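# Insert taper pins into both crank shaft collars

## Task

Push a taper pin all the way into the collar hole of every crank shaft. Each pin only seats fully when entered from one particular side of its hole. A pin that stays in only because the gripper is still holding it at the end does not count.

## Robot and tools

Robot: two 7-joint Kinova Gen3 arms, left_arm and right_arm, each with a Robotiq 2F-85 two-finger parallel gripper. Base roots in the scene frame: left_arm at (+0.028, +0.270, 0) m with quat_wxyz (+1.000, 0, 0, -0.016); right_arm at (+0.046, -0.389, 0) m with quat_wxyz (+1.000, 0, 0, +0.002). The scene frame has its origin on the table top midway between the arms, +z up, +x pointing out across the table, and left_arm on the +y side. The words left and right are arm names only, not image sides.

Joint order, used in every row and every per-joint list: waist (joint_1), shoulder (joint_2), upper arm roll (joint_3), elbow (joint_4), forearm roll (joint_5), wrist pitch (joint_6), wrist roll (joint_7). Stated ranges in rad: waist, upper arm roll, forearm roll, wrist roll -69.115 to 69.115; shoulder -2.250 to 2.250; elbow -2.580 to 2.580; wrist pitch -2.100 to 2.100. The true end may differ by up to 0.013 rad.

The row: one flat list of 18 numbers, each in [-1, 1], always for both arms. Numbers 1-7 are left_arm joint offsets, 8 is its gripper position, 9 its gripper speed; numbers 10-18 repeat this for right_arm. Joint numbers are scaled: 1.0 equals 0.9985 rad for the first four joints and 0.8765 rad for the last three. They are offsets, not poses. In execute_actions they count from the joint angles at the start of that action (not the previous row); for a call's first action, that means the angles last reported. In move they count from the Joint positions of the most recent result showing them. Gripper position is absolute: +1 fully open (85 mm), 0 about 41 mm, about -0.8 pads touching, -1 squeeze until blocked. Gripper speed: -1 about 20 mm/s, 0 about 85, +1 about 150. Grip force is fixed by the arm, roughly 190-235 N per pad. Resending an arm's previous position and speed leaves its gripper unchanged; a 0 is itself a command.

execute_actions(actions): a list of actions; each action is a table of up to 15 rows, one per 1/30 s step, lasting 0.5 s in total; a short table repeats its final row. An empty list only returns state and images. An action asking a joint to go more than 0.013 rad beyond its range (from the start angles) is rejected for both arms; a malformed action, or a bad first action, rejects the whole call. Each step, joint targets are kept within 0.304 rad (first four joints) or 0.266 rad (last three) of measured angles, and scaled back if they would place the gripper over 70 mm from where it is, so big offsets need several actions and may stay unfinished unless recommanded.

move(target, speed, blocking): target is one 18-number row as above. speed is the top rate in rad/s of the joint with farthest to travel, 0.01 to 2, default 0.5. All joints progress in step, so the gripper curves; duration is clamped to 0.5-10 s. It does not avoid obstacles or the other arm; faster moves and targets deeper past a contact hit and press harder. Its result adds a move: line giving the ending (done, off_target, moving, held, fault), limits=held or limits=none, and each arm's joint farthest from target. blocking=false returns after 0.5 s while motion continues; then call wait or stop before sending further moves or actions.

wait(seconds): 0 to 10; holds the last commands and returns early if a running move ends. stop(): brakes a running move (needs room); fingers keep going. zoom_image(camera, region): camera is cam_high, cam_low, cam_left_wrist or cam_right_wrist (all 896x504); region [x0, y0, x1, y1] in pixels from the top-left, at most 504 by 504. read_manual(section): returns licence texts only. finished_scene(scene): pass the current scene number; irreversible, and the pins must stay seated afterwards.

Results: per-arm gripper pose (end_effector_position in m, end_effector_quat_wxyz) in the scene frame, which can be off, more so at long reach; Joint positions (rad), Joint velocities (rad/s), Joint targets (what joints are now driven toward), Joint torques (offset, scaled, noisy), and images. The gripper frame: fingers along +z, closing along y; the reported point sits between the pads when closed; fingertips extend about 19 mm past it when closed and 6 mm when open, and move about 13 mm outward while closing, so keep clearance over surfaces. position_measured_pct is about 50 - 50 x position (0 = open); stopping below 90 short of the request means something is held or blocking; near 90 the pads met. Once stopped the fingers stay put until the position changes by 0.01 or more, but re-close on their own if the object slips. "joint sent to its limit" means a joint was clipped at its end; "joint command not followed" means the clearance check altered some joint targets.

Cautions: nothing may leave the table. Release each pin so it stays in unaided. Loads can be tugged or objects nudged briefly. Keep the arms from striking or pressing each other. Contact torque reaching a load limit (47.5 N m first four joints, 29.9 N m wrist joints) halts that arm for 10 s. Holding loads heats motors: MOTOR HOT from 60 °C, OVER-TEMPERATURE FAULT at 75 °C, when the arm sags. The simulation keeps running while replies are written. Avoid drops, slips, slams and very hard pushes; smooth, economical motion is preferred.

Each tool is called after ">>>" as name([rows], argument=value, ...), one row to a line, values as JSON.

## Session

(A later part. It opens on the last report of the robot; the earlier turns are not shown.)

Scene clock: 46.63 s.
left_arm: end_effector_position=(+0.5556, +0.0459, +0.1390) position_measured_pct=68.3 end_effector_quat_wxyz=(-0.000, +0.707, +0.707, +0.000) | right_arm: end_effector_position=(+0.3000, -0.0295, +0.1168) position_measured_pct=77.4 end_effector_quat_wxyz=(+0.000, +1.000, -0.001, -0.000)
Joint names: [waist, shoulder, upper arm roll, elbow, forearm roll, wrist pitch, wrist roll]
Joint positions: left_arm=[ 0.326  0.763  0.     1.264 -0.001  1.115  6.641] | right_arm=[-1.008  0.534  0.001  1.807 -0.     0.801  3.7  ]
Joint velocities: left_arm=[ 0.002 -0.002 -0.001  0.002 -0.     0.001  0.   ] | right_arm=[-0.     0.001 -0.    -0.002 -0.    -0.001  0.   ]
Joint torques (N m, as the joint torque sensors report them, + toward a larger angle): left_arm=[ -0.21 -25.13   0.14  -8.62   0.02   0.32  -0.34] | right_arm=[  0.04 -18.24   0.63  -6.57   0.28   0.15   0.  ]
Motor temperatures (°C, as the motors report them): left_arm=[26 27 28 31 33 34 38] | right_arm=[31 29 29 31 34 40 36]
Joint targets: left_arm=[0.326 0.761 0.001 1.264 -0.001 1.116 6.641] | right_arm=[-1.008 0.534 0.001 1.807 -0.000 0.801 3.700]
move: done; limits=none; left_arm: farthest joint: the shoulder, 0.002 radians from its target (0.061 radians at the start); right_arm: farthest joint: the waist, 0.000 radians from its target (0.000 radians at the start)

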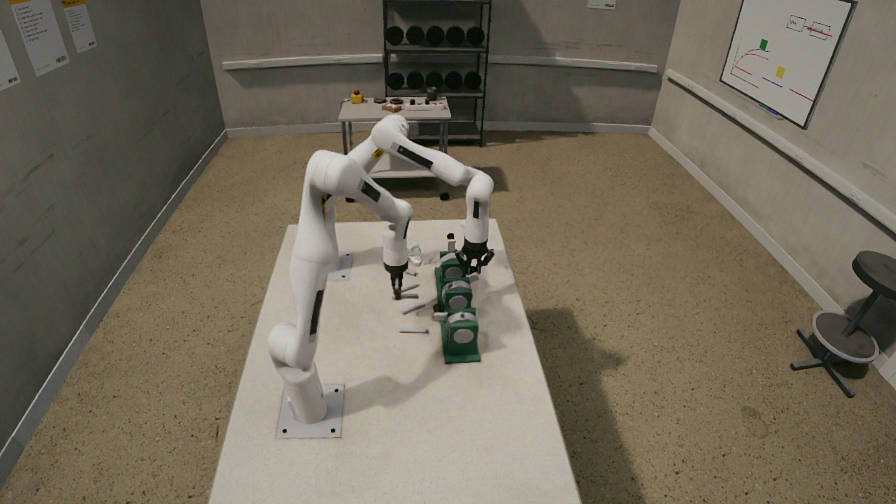

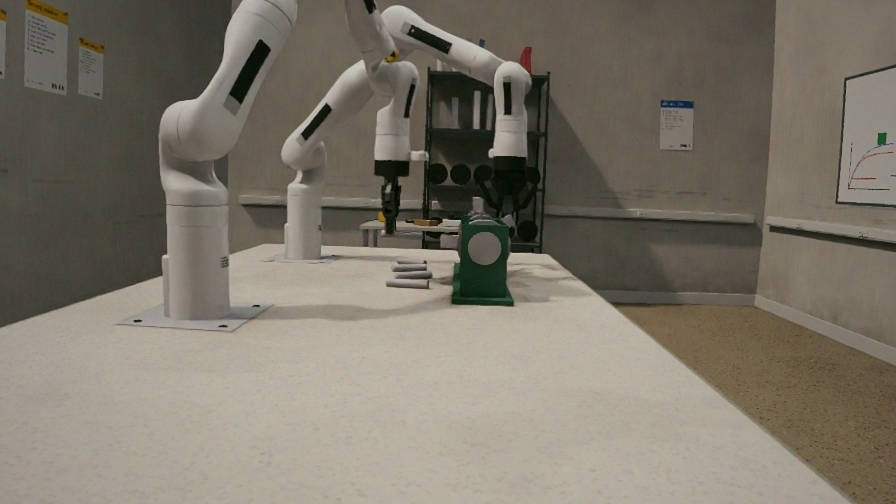

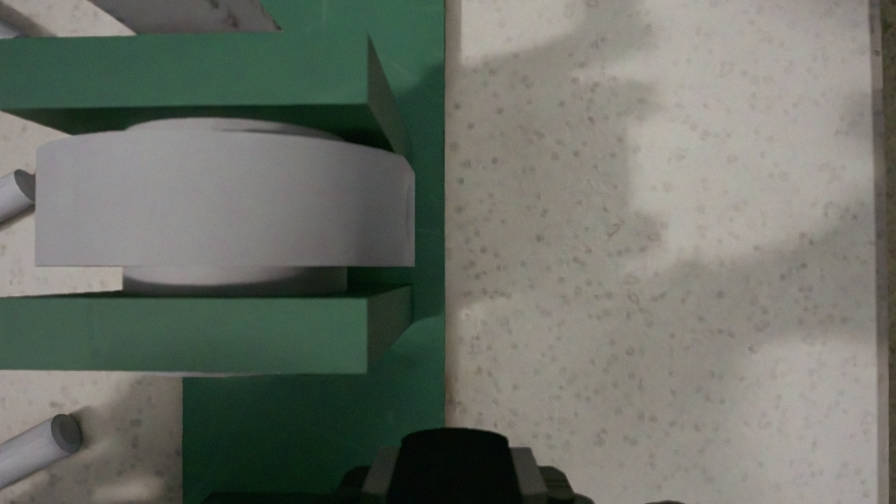

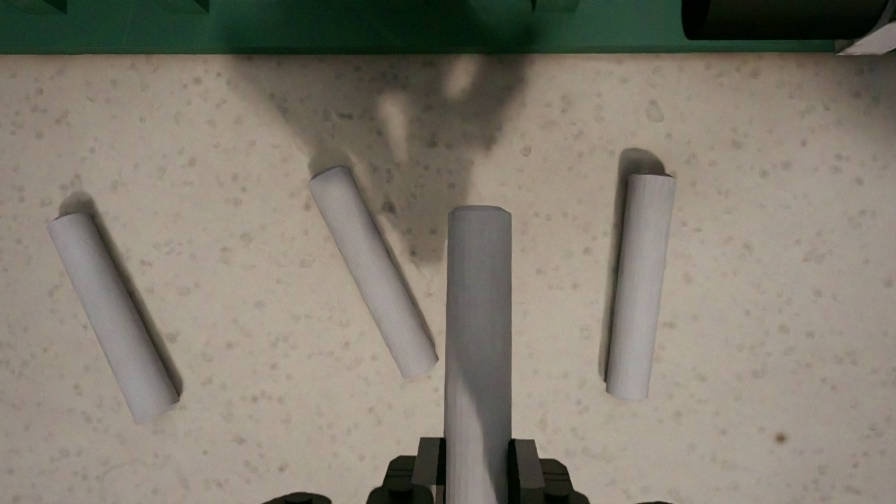

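>>> move(target=[0.0166,-0.0815,0,0.068,0,0.015,0.019,-0.42,0.5,0,0,0,0,0,0,0,-1,1], speed=0.2)

>>> move(target=[0.0255,-0.083,0,0.12,0,-0.042,0.028,-0.42,0.5,0,0,0,0,0,0,0,-1,1], speed=0.25)

>>> execute_actions([
  [[0,0,0,0,0,0,0,0.1,1,0,0,0,0,0,0,0,-1,1]],
])

>>> zoom_image(camera="cam_low", region=[430,170,530,270])

Scene clock: 47.80 s.
left_arm: end_effector_position=(+0.5301, +0.0460, +0.1645) position_measured_pct=68.3 end_effector_quat_wxyz=(-0.000, +0.707, +0.707, +0.000) | right_arm: end_effector_position=(+0.3000, -0.0295, +0.1168) position_measured_pct=77.4 end_effector_quat_wxyz=(+0.000, +1.000, -0.001, -0.000)
Joint names: [waist, shoulder, upper arm roll, elbow, forearm roll, wrist pitch, wrist roll]
Joint positions: left_arm=[ 0.342  0.684  0.     1.332 -0.001  1.127  6.658] | right_arm=[-1.008  0.534  0.001  1.807 -0.     0.801  3.7  ]
Joint velocities: left_arm=[-0.001 -0.002 -0.001  0.002  0.    -0.001  0.   ] | right_arm=[-0.     0.001 -0.001 -0.    -0.     0.001  0.   ]
Joint torques (N m, as the joint torque sensors report them, + toward a larger angle): left_arm=[ -0.09 -22.88   0.27  -8.05   0.1    0.56  -0.26] | right_arm=[ -0.08 -18.32   0.42  -6.49   0.12   0.48  -0.04]
Motor temperatures (°C, as the motors report them): left_arm=[26 27 28 31 33 34 38] | right_arm=[31 29 29 31 34 40 36]
Joint targets: left_arm=[0.342 0.682 0.000 1.332 -0.001 1.128 6.658] | right_arm=[-1.008 0.534 0.001 1.807 -0.000 0.801 3.700]
move: done; limits=none; left_arm: farthest joint: the shoulder, 0.002 radians from its target (0.081 radians at the start); right_arm: farthest joint: the waist, 0.000 radians from its target (0.000 radians at the start)

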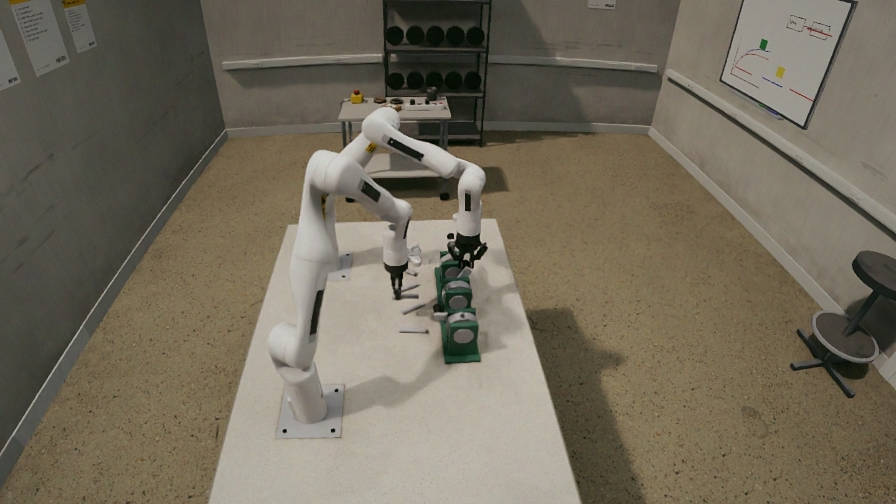

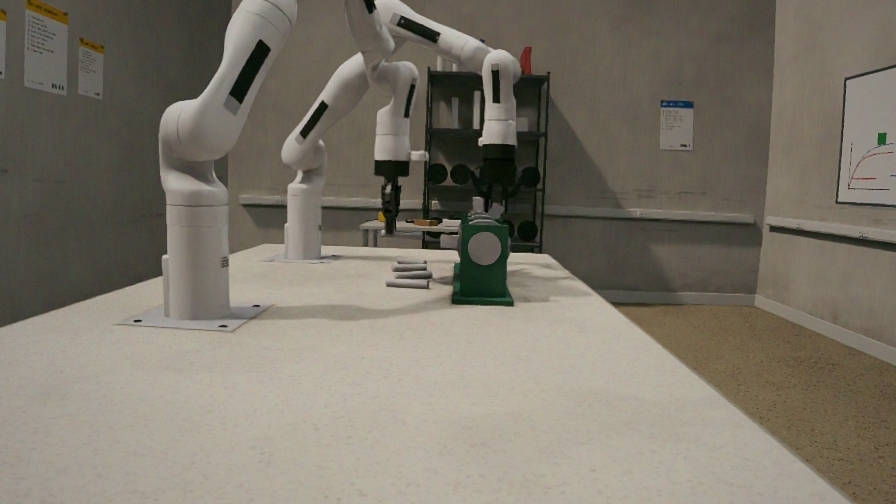

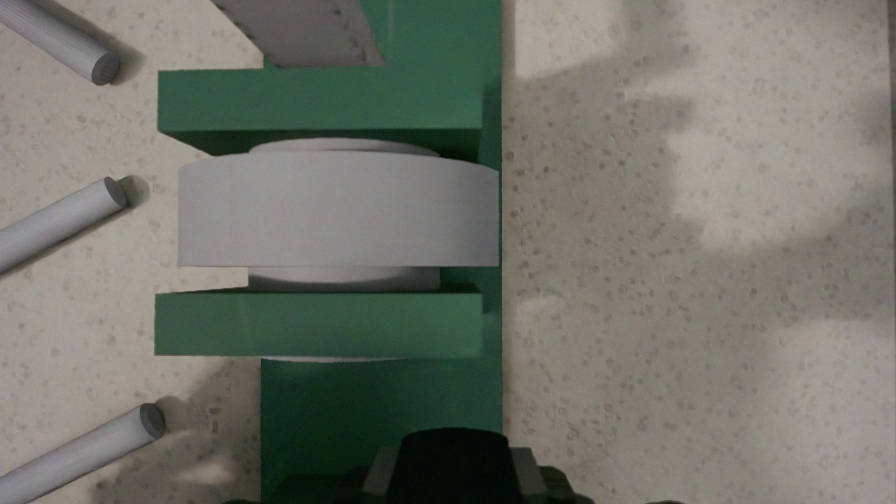

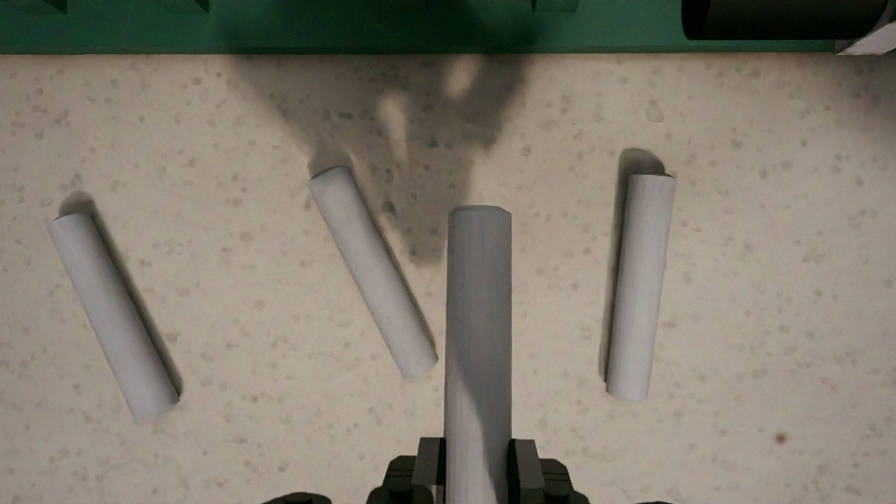

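Scene clock: 48.60 s.
left_arm: end_effector_position=(+0.4941, +0.0461, +0.1740) position_measured_pct=68.3 end_effector_quat_wxyz=(-0.000, +0.708, +0.707, +0.000) | right_arm: end_effector_position=(+0.3000, -0.0294, +0.1168) position_measured_pct=77.4 end_effector_quat_wxyz=(+0.000, +1.000, -0.001, -0.000)
Joint names: [waist, shoulder, upper arm roll, elbow, forearm roll, wrist pitch, wrist roll]
Joint positions: left_arm=[ 0.367  0.603  0.     1.451 -0.001  1.088  6.683] | right_arm=[-1.008  0.534  0.001  1.807 -0.     0.801  3.7  ]
Joint velocities: left_arm=[ 0.001 -0.001  0.002  0.002 -0.     0.     0.   ] | right_arm=[ 0.    -0.     0.    -0.001 -0.    -0.    -0.   ]
Joint torques (N m, as the joint torque sensors report them, + toward a larger angle): left_arm=[  0.02 -22.04   0.04  -8.02  -0.07   0.72  -0.44] | right_arm=[ -0.18 -18.26   0.42  -6.52   0.19   0.07  -0.3 ]
Motor temperatures (°C, as the motors report them): left_arm=[26 27 28 31 33 34 38] | right_arm=[31 29 29 31 34 40 36]
Joint targets: left_arm=[0.368 0.601 0.000 1.451 -0.001 1.090 6.682] | right_arm=[-1.008 0.534 0.001 1.807 -0.000 0.801 3.700]
move: done; limits=none; left_arm: farthest joint: the shoulder, 0.002 radians from its target (0.083 radians at the start); right_arm: farthest joint: the waist, 0.000 radians from its target (0.000 radians at the start)

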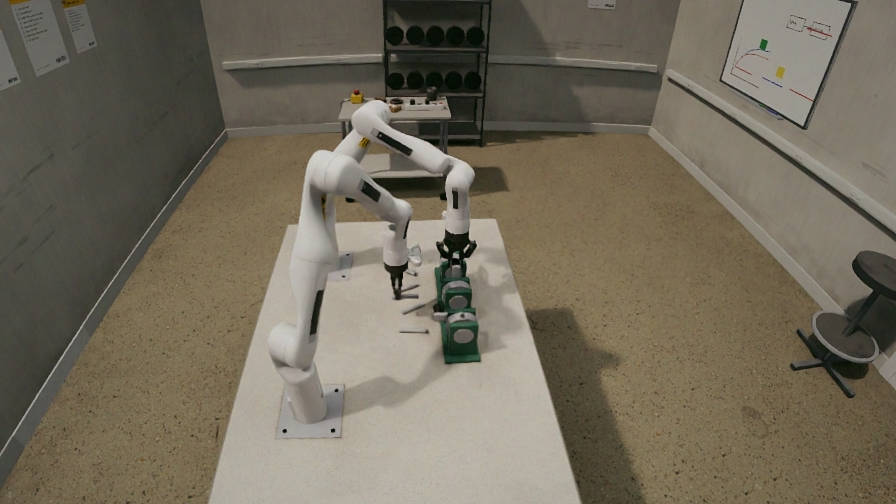

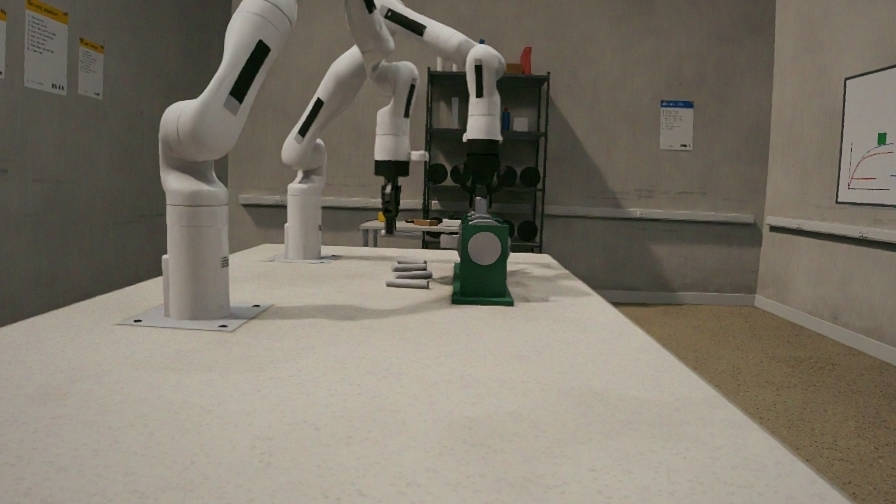

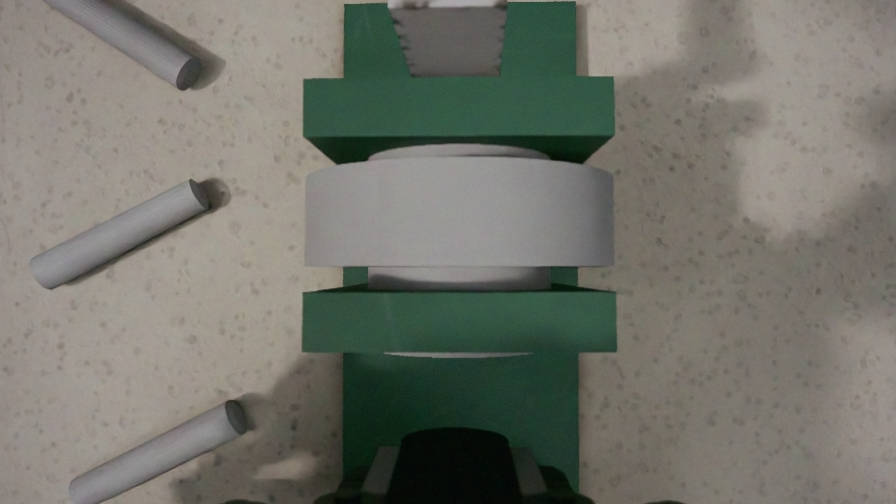

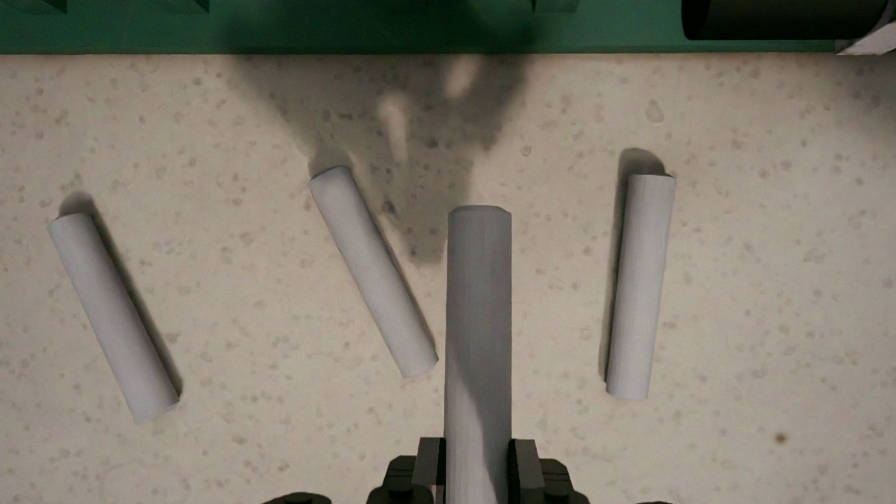

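Scene clock: 49.10 s.
left_arm: end_effector_position=(+0.4941, +0.0461, +0.1740) position_measured_pct=45.2 end_effector_quat_wxyz=(-0.000, +0.708, +0.707, +0.000) | right_arm: end_effector_position=(+0.3000, -0.0294, +0.1168) position_measured_pct=77.4 end_effector_quat_wxyz=(+0.000, +1.000, -0.001, -0.000)
Joint names: [waist, shoulder, upper arm roll, elbow, forearm roll, wrist pitch, wrist roll]
Joint positions: left_arm=[ 0.367  0.603  0.     1.451 -0.001  1.088  6.683] | right_arm=[-1.008  0.534  0.001  1.807 -0.     0.801  3.7  ]
Joint velocities: left_arm=[-0.001 -0.    -0.001  0.001 -0.    -0.    -0.   ] | right_arm=[ 0.     0.001 -0.     0.001 -0.     0.001 -0.   ]
Joint torques (N m, as the joint torque sensors report them, + toward a larger angle): left_arm=[ -0.11 -20.18   0.11  -8.13  -0.08  -0.25  -0.13] | right_arm=[ -0.49 -18.24   0.44  -6.45   0.     0.21  -0.03]
Motor temperatures (°C, as the motors report them): left_arm=[26 27 28 31 33 34 38] | right_arm=[31 29 29 31 34 40 36]
Joint targets: left_arm=[0.367 0.603 0.000 1.451 -0.001 1.088 6.683] | right_arm=[-1.008 0.534 0.001 1.807 -0.000 0.801 3.700]

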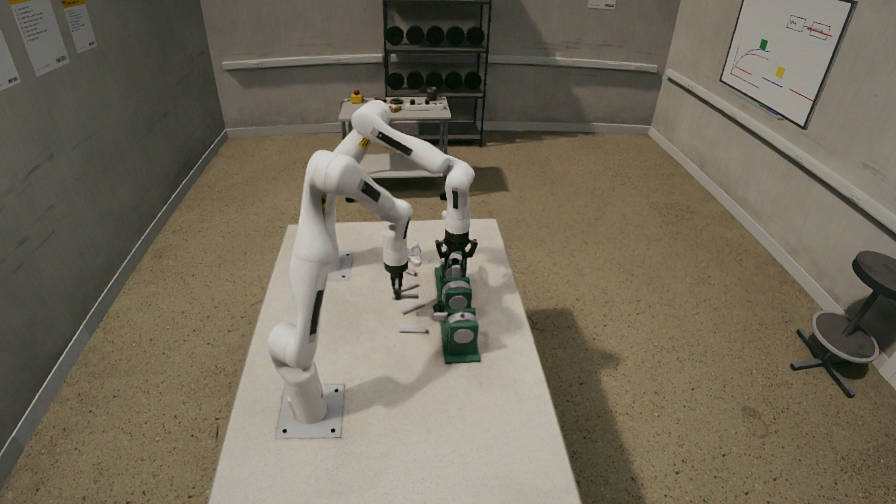

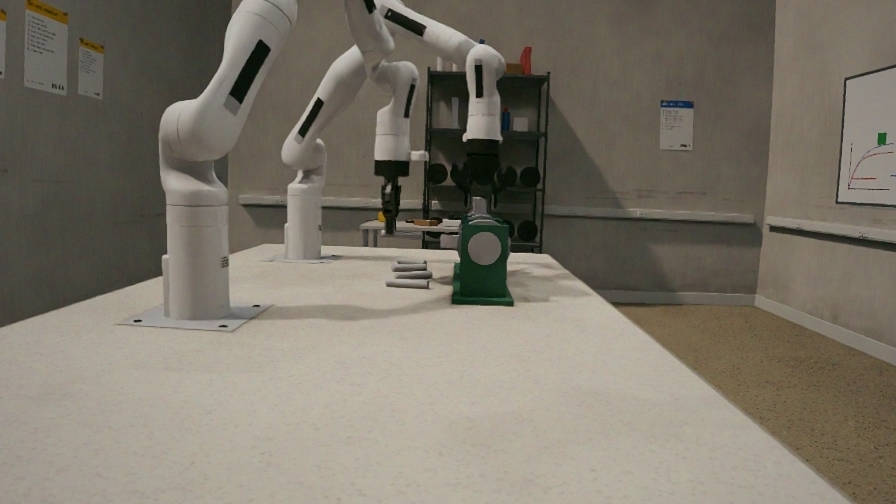

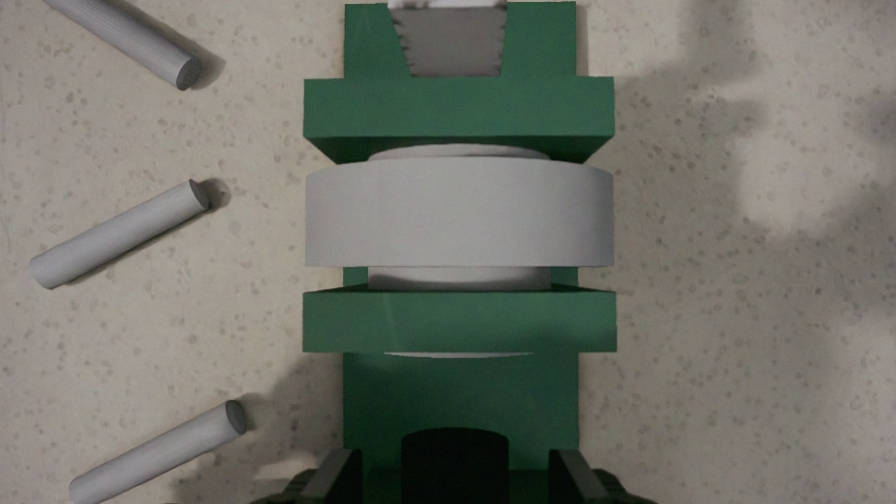

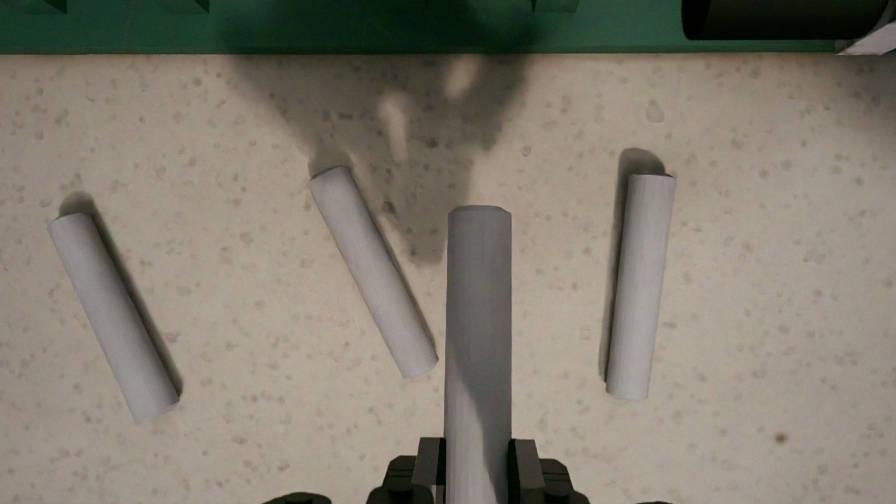

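Region (430, 170, 530, 270) of cam_low's 896x504 image, scaled by 5.040, with more detail than that image has.

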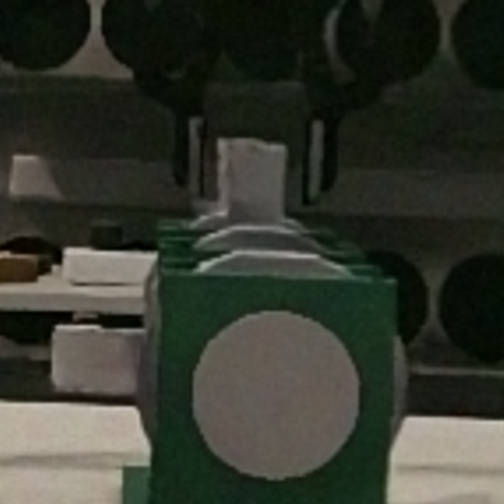

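>>> move(target=[0,-0.075,0,-0.13,0,0.234,0,0.1,1,0,0,0,0,0,0,0,-1,1], speed=0.7)

>>> move(target=[-0.15,-0.457,0,0.763,0,-0.349,-0.99,-0.2,1,0.1104,0.0682,0,-0.1355,0,0.0762,0.126,-1,1], speed=0.9)

Scene clock: 50.77 s.
left_arm: end_effector_position=(+0.4915, +0.0472, +0.2504) position_measured_pct=45.2 end_effector_quat_wxyz=(-0.001, +0.707, +0.707, +0.000) | right_arm: end_effector_position=(+0.3000, -0.0294, +0.1168) position_measured_pct=77.4 end_effector_quat_wxyz=(+0.000, +1.000, -0.001, -0.000)
Joint names: [waist, shoulder, upper arm roll, elbow, forearm roll, wrist pitch, wrist roll]
Joint positions: left_arm=[ 0.367  0.528  0.     1.321 -0.001  1.293  6.683] | right_arm=[-1.008  0.534  0.001  1.807 -0.     0.801  3.7  ]
Joint velocities: left_arm=[ 0.001 -0.002  0.    -0.001  0.     0.     0.   ] | right_arm=[-0.     0.001 -0.001 -0.001  0.     0.001 -0.   ]
Joint torques (N m, as the joint torque sensors report them, + toward a larger angle): left_arm=[ -0.48 -19.78  -0.01  -9.24   0.07  -0.23  -0.08] | right_arm=[ -0.64 -17.97   0.53  -6.52   0.05   0.11   0.09]
Motor temperatures (°C, as the motors report them): left_arm=[26 27 28 31 33 34 38] | right_arm=[31 29 29 31 34 40 36]
Joint targets: left_arm=[0.367 0.528 0.000 1.321 -0.001 1.293 6.683] | right_arm=[-1.008 0.534 0.001 1.807 -0.000 0.801 3.700]
move: done; limits=none; left_arm: farthest joint: the waist, 0.000 radians from its target (0.000 radians at the start); right_arm: farthest joint: the waist, 0.000 radians from its target (0.000 radians at the start)

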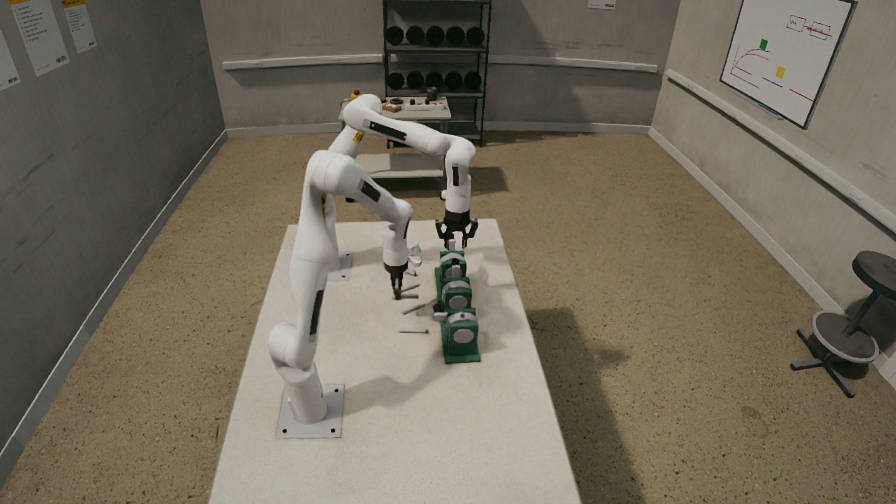

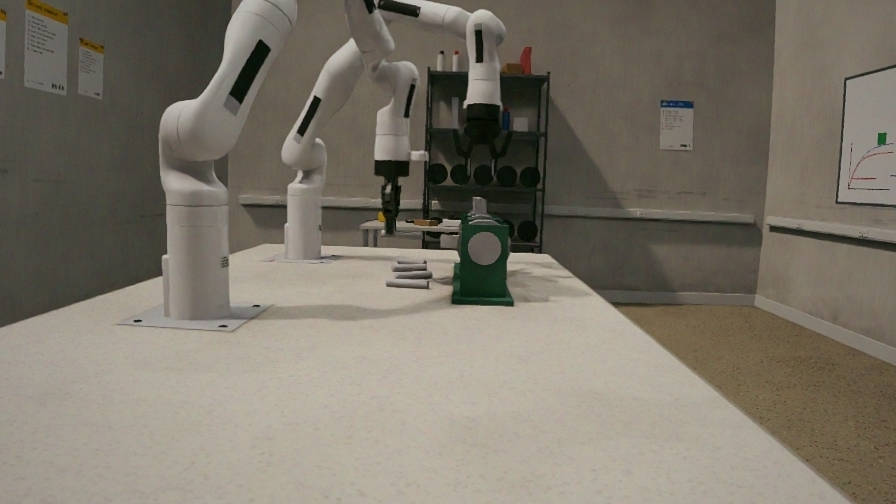

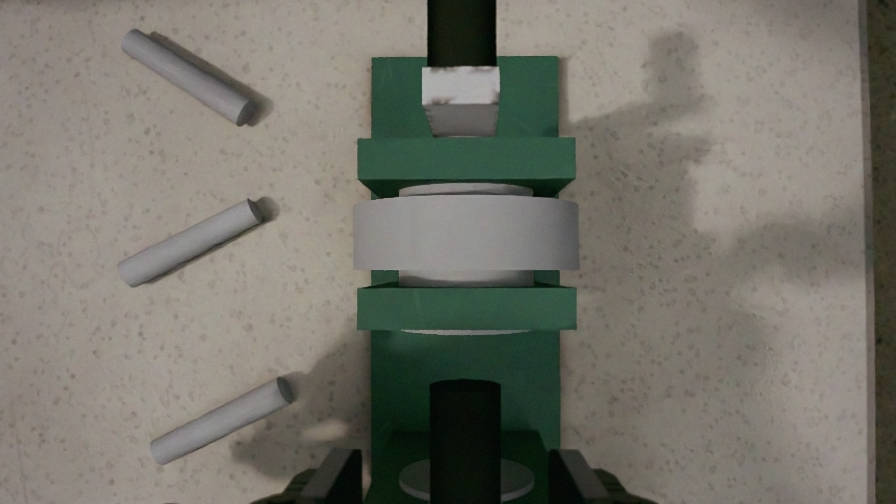

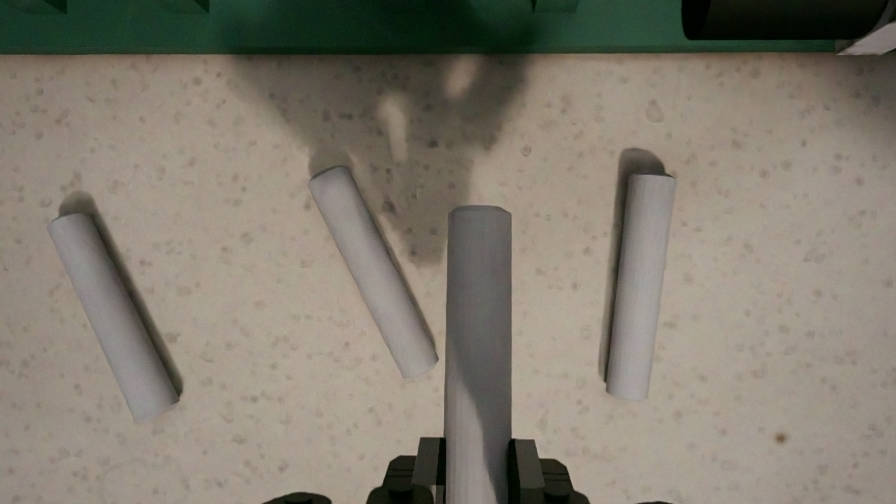

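Scene clock: 52.40 s.
left_arm: end_effector_position=(+0.3047, +0.1738, +0.2197) position_measured_pct=59.9 end_effector_quat_wxyz=(-0.001, +0.911, +0.413, -0.000) | right_arm: end_effector_position=(+0.3618, -0.0295, +0.1170) position_measured_pct=77.4 end_effector_quat_wxyz=(+0.000, +1.000, -0.000, +0.000)
Joint names: [waist, shoulder, upper arm roll, elbow, forearm roll, wrist pitch, wrist roll]
Joint positions: left_arm=[ 0.218  0.072  0.     2.083 -0.001  0.987  5.815] | right_arm=[-0.898  0.602  0.001  1.672 -0.     0.868  3.811]
Joint velocities: left_arm=[-0.001 -0.002  0.     0.     0.    -0.001  0.   ] | right_arm=[ 0.     0.001  0.001 -0.    -0.    -0.     0.   ]
Joint torques (N m, as the joint torque sensors report them, + toward a larger angle): left_arm=[-0.34 -9.22 -0.28 -7.73 -0.17 -0.1  -0.18] | right_arm=[  0.   -19.59   0.54  -7.27   0.15   0.26   0.1 ]
Motor temperatures (°C, as the motors report them): left_arm=[26 27 28 31 33 34 38] | right_arm=[31 29 29 31 34 40 36]
Joint targets: left_arm=[0.218 0.072 0.000 2.083 -0.001 0.987 5.815] | right_arm=[-0.898 0.602 0.001 1.672 -0.000 0.868 3.811]
move: done; limits=none; left_arm: farthest joint: the waist, 0.001 radians from its target (0.150 radians at the start); right_arm: farthest joint: the waist, 0.000 radians from its target (0.111 radians at the start)

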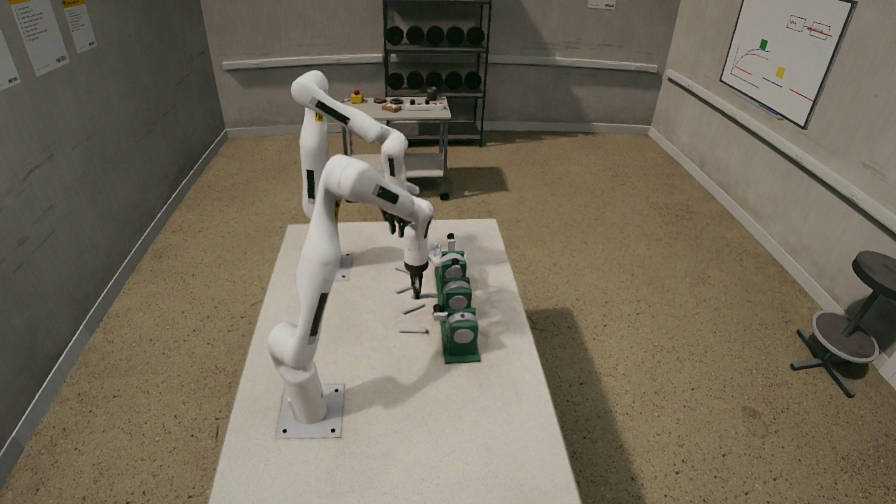

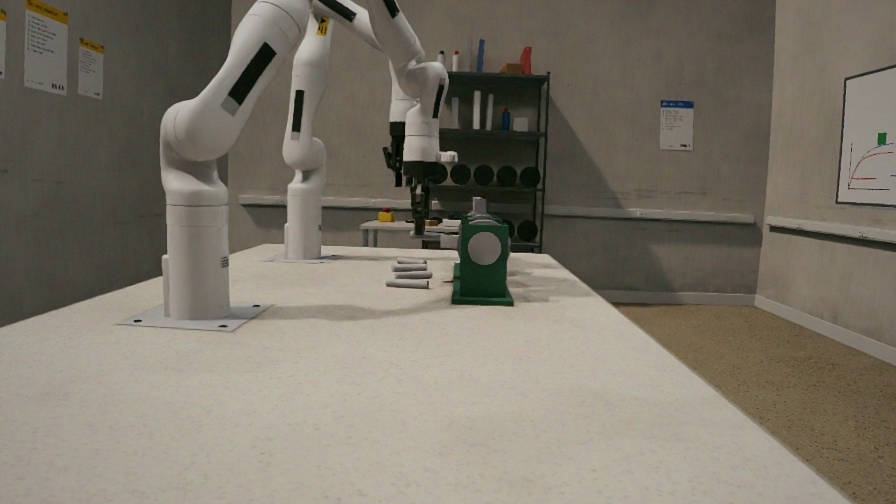

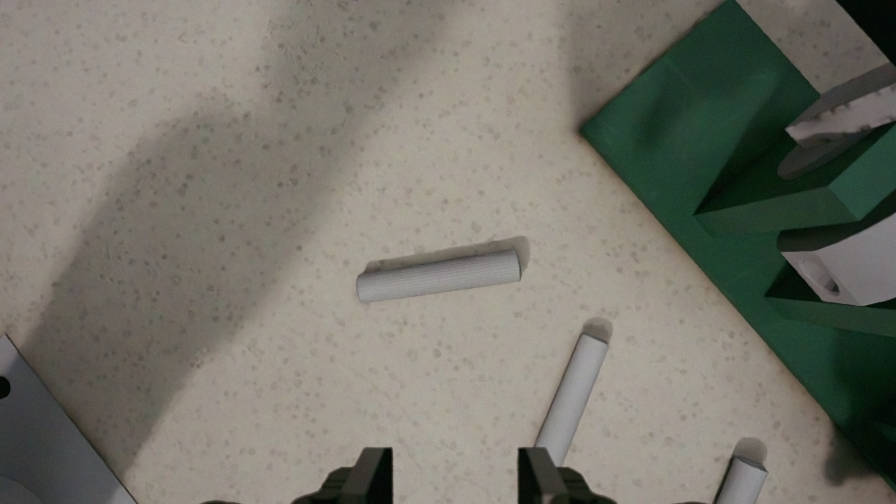

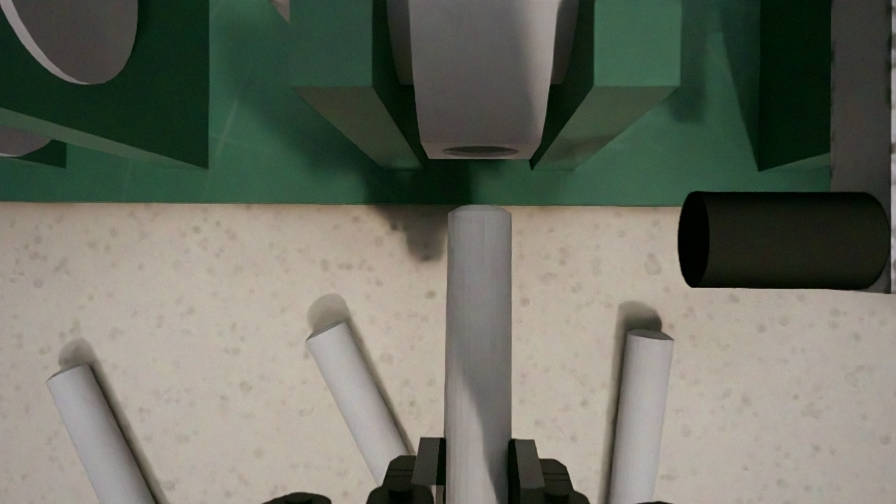

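>>> execute_actions(actions=[])

Scene clock: 53.60 s.
left_arm: end_effector_position=(+0.3047, +0.1738, +0.2198) position_measured_pct=59.9 end_effector_quat_wxyz=(-0.001, +0.911, +0.413, -0.000) | right_arm: end_effector_position=(+0.3618, -0.0295, +0.1170) position_measured_pct=77.4 end_effector_quat_wxyz=(+0.000, +1.000, -0.000, +0.000)
Joint names: [waist, shoulder, upper arm roll, elbow, forearm roll, wrist pitch, wrist roll]
Joint positions: left_arm=[ 0.218  0.072  0.     2.083 -0.001  0.987  5.815] | right_arm=[-0.898  0.602  0.001  1.672 -0.     0.868  3.811]
Joint velocities: left_arm=[ 0.     0.001  0.001  0.    -0.    -0.     0.   ] | right_arm=[ 0.    -0.002  0.     0.002 -0.     0.001 -0.   ]
Joint torques (N m, as the joint torque sensors report them, + toward a larger angle): left_arm=[-0.04 -9.66 -0.18 -7.51  0.1  -0.08  0.02] | right_arm=[  0.29 -19.74   0.7   -7.22   0.01   0.06  -0.21]
Motor temperatures (°C, as the motors report them): left_arm=[26 27 28 31 33 34 38] | right_arm=[31 29 29 31 34 40 36]
Joint targets: left_arm=[0.218 0.072 0.000 2.083 -0.001 0.987 5.815] | right_arm=[-0.898 0.602 0.001 1.672 -0.000 0.868 3.811]

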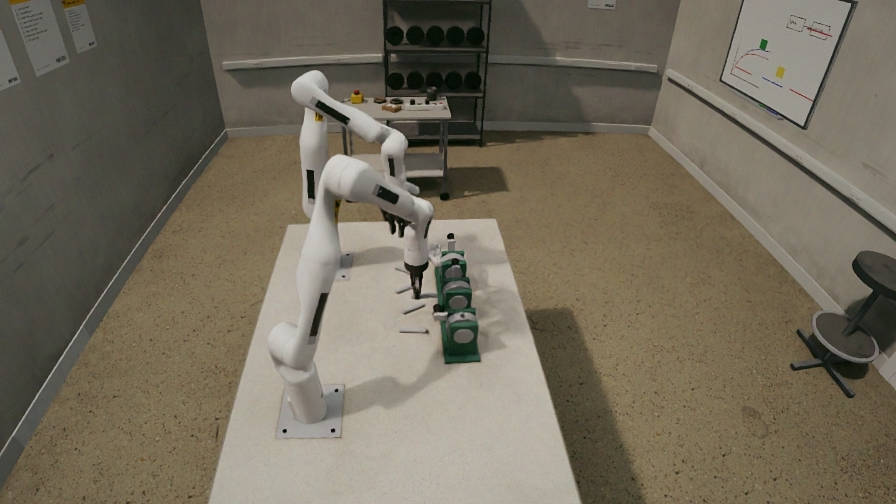

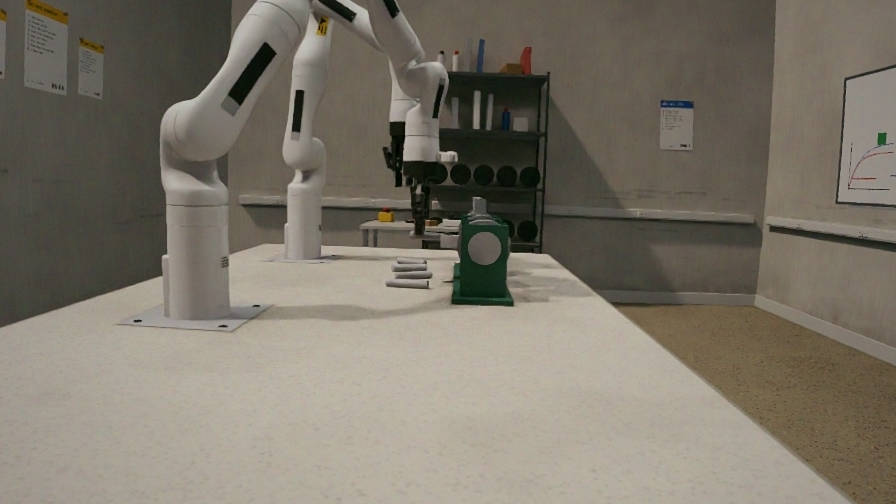

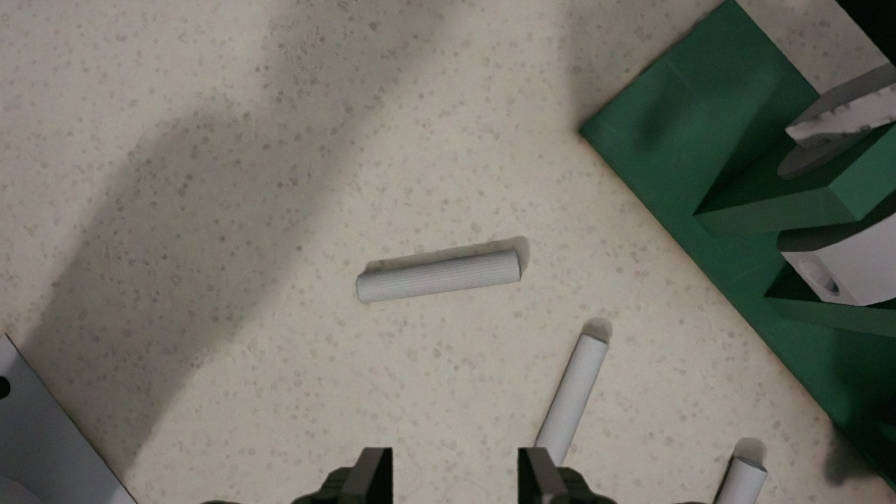

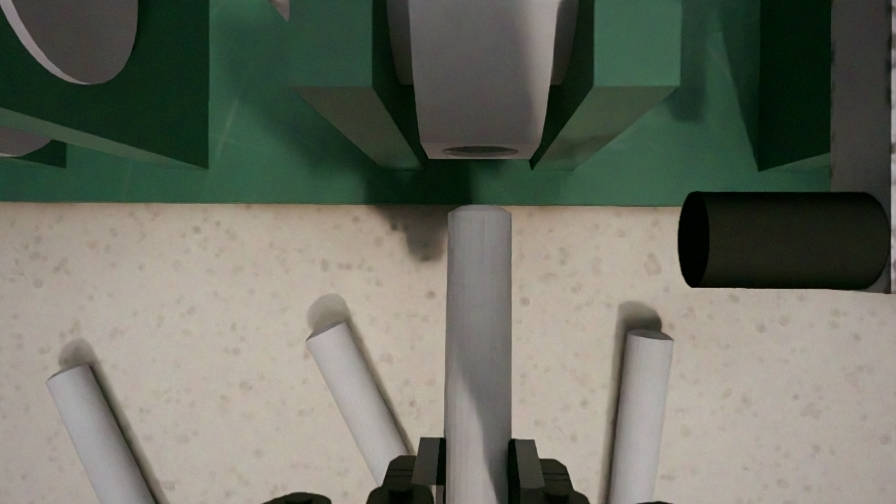

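>>> move(target=[0,0,0,0,0,0,0,-0.2,0,0.0995,0.088,0,-0.1738,0,0.0972,0.1127,-1,0], speed=0.12)

Scene clock: 55.53 s.
left_arm: end_effector_position=(+0.3048, +0.1738, +0.2198) position_measured_pct=59.9 end_effector_quat_wxyz=(-0.001, +0.911, +0.413, -0.000) | right_arm: end_effector_position=(+0.4271, -0.0292, +0.1159) position_measured_pct=77.4 end_effector_quat_wxyz=(+0.000, +1.000, -0.000, -0.000)
Joint names: [waist, shoulder, upper arm roll, elbow, forearm roll, wrist pitch, wrist roll]
Joint positions: left_arm=[ 0.218  0.072  0.     2.083 -0.001  0.987  5.815] | right_arm=[-0.8    0.69  -0.     1.499 -0.     0.954  3.91 ]
Joint velocities: left_arm=[ 0.    -0.     0.     0.001 -0.     0.     0.   ] | right_arm=[ 0.002  0.001  0.    -0.003  0.    -0.     0.   ]
Joint torques (N m, as the joint torque sensors report them, + toward a larger angle): left_arm=[-0.17 -9.08 -0.19 -7.98  0.12 -0.14 -0.01] | right_arm=[  0.27 -22.04   1.5   -7.71   0.18  -0.32  -0.08]
Motor temperatures (°C, as the motors report them): left_arm=[26 27 28 31 33 34 38] | right_arm=[31 29 29 31 34 40 36]
Joint targets: left_arm=[0.218 0.072 0.000 2.083 -0.001 0.987 5.815] | right_arm=[-0.799 0.690 0.001 1.498 -0.000 0.953 3.910]
move: done; limits=none; left_arm: farthest joint: the waist, 0.000 radians from its target (0.000 radians at the start); right_arm: farthest joint: the waist, 0.001 radians from its target (0.100 radians at the start)

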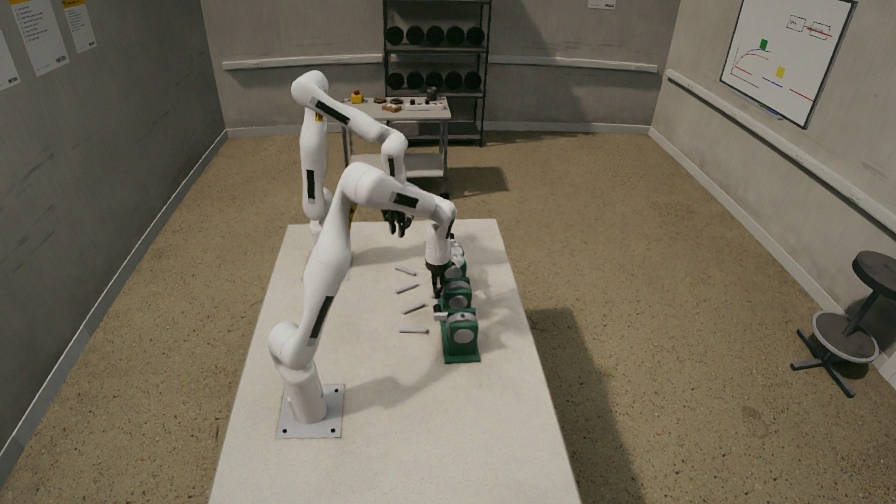

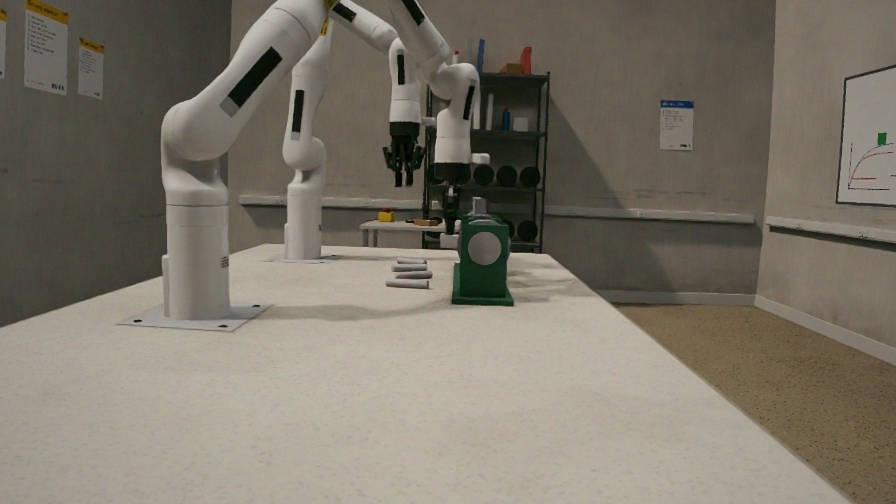

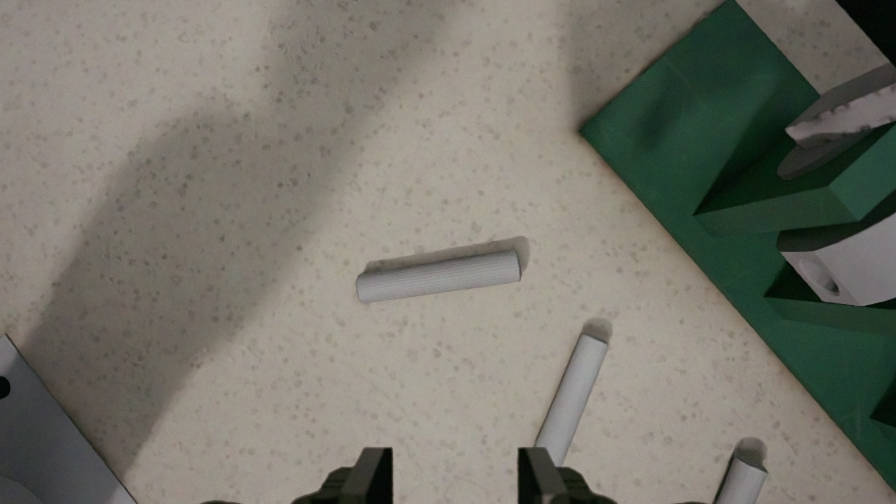

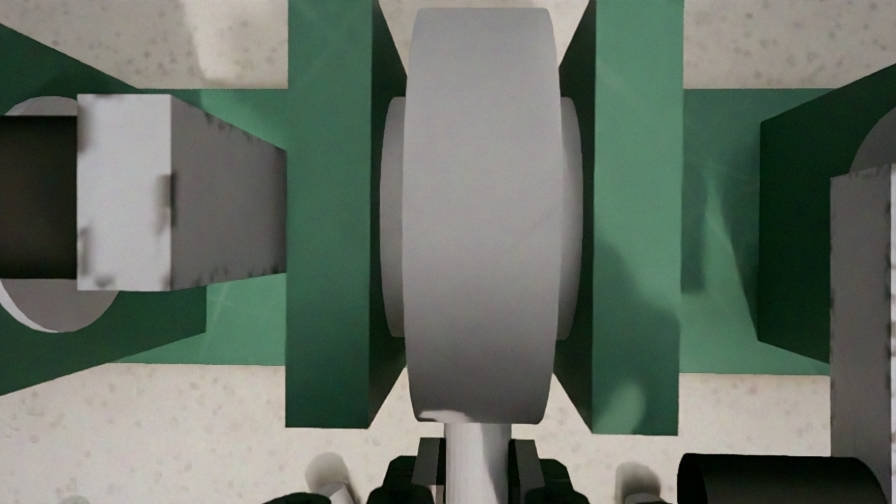

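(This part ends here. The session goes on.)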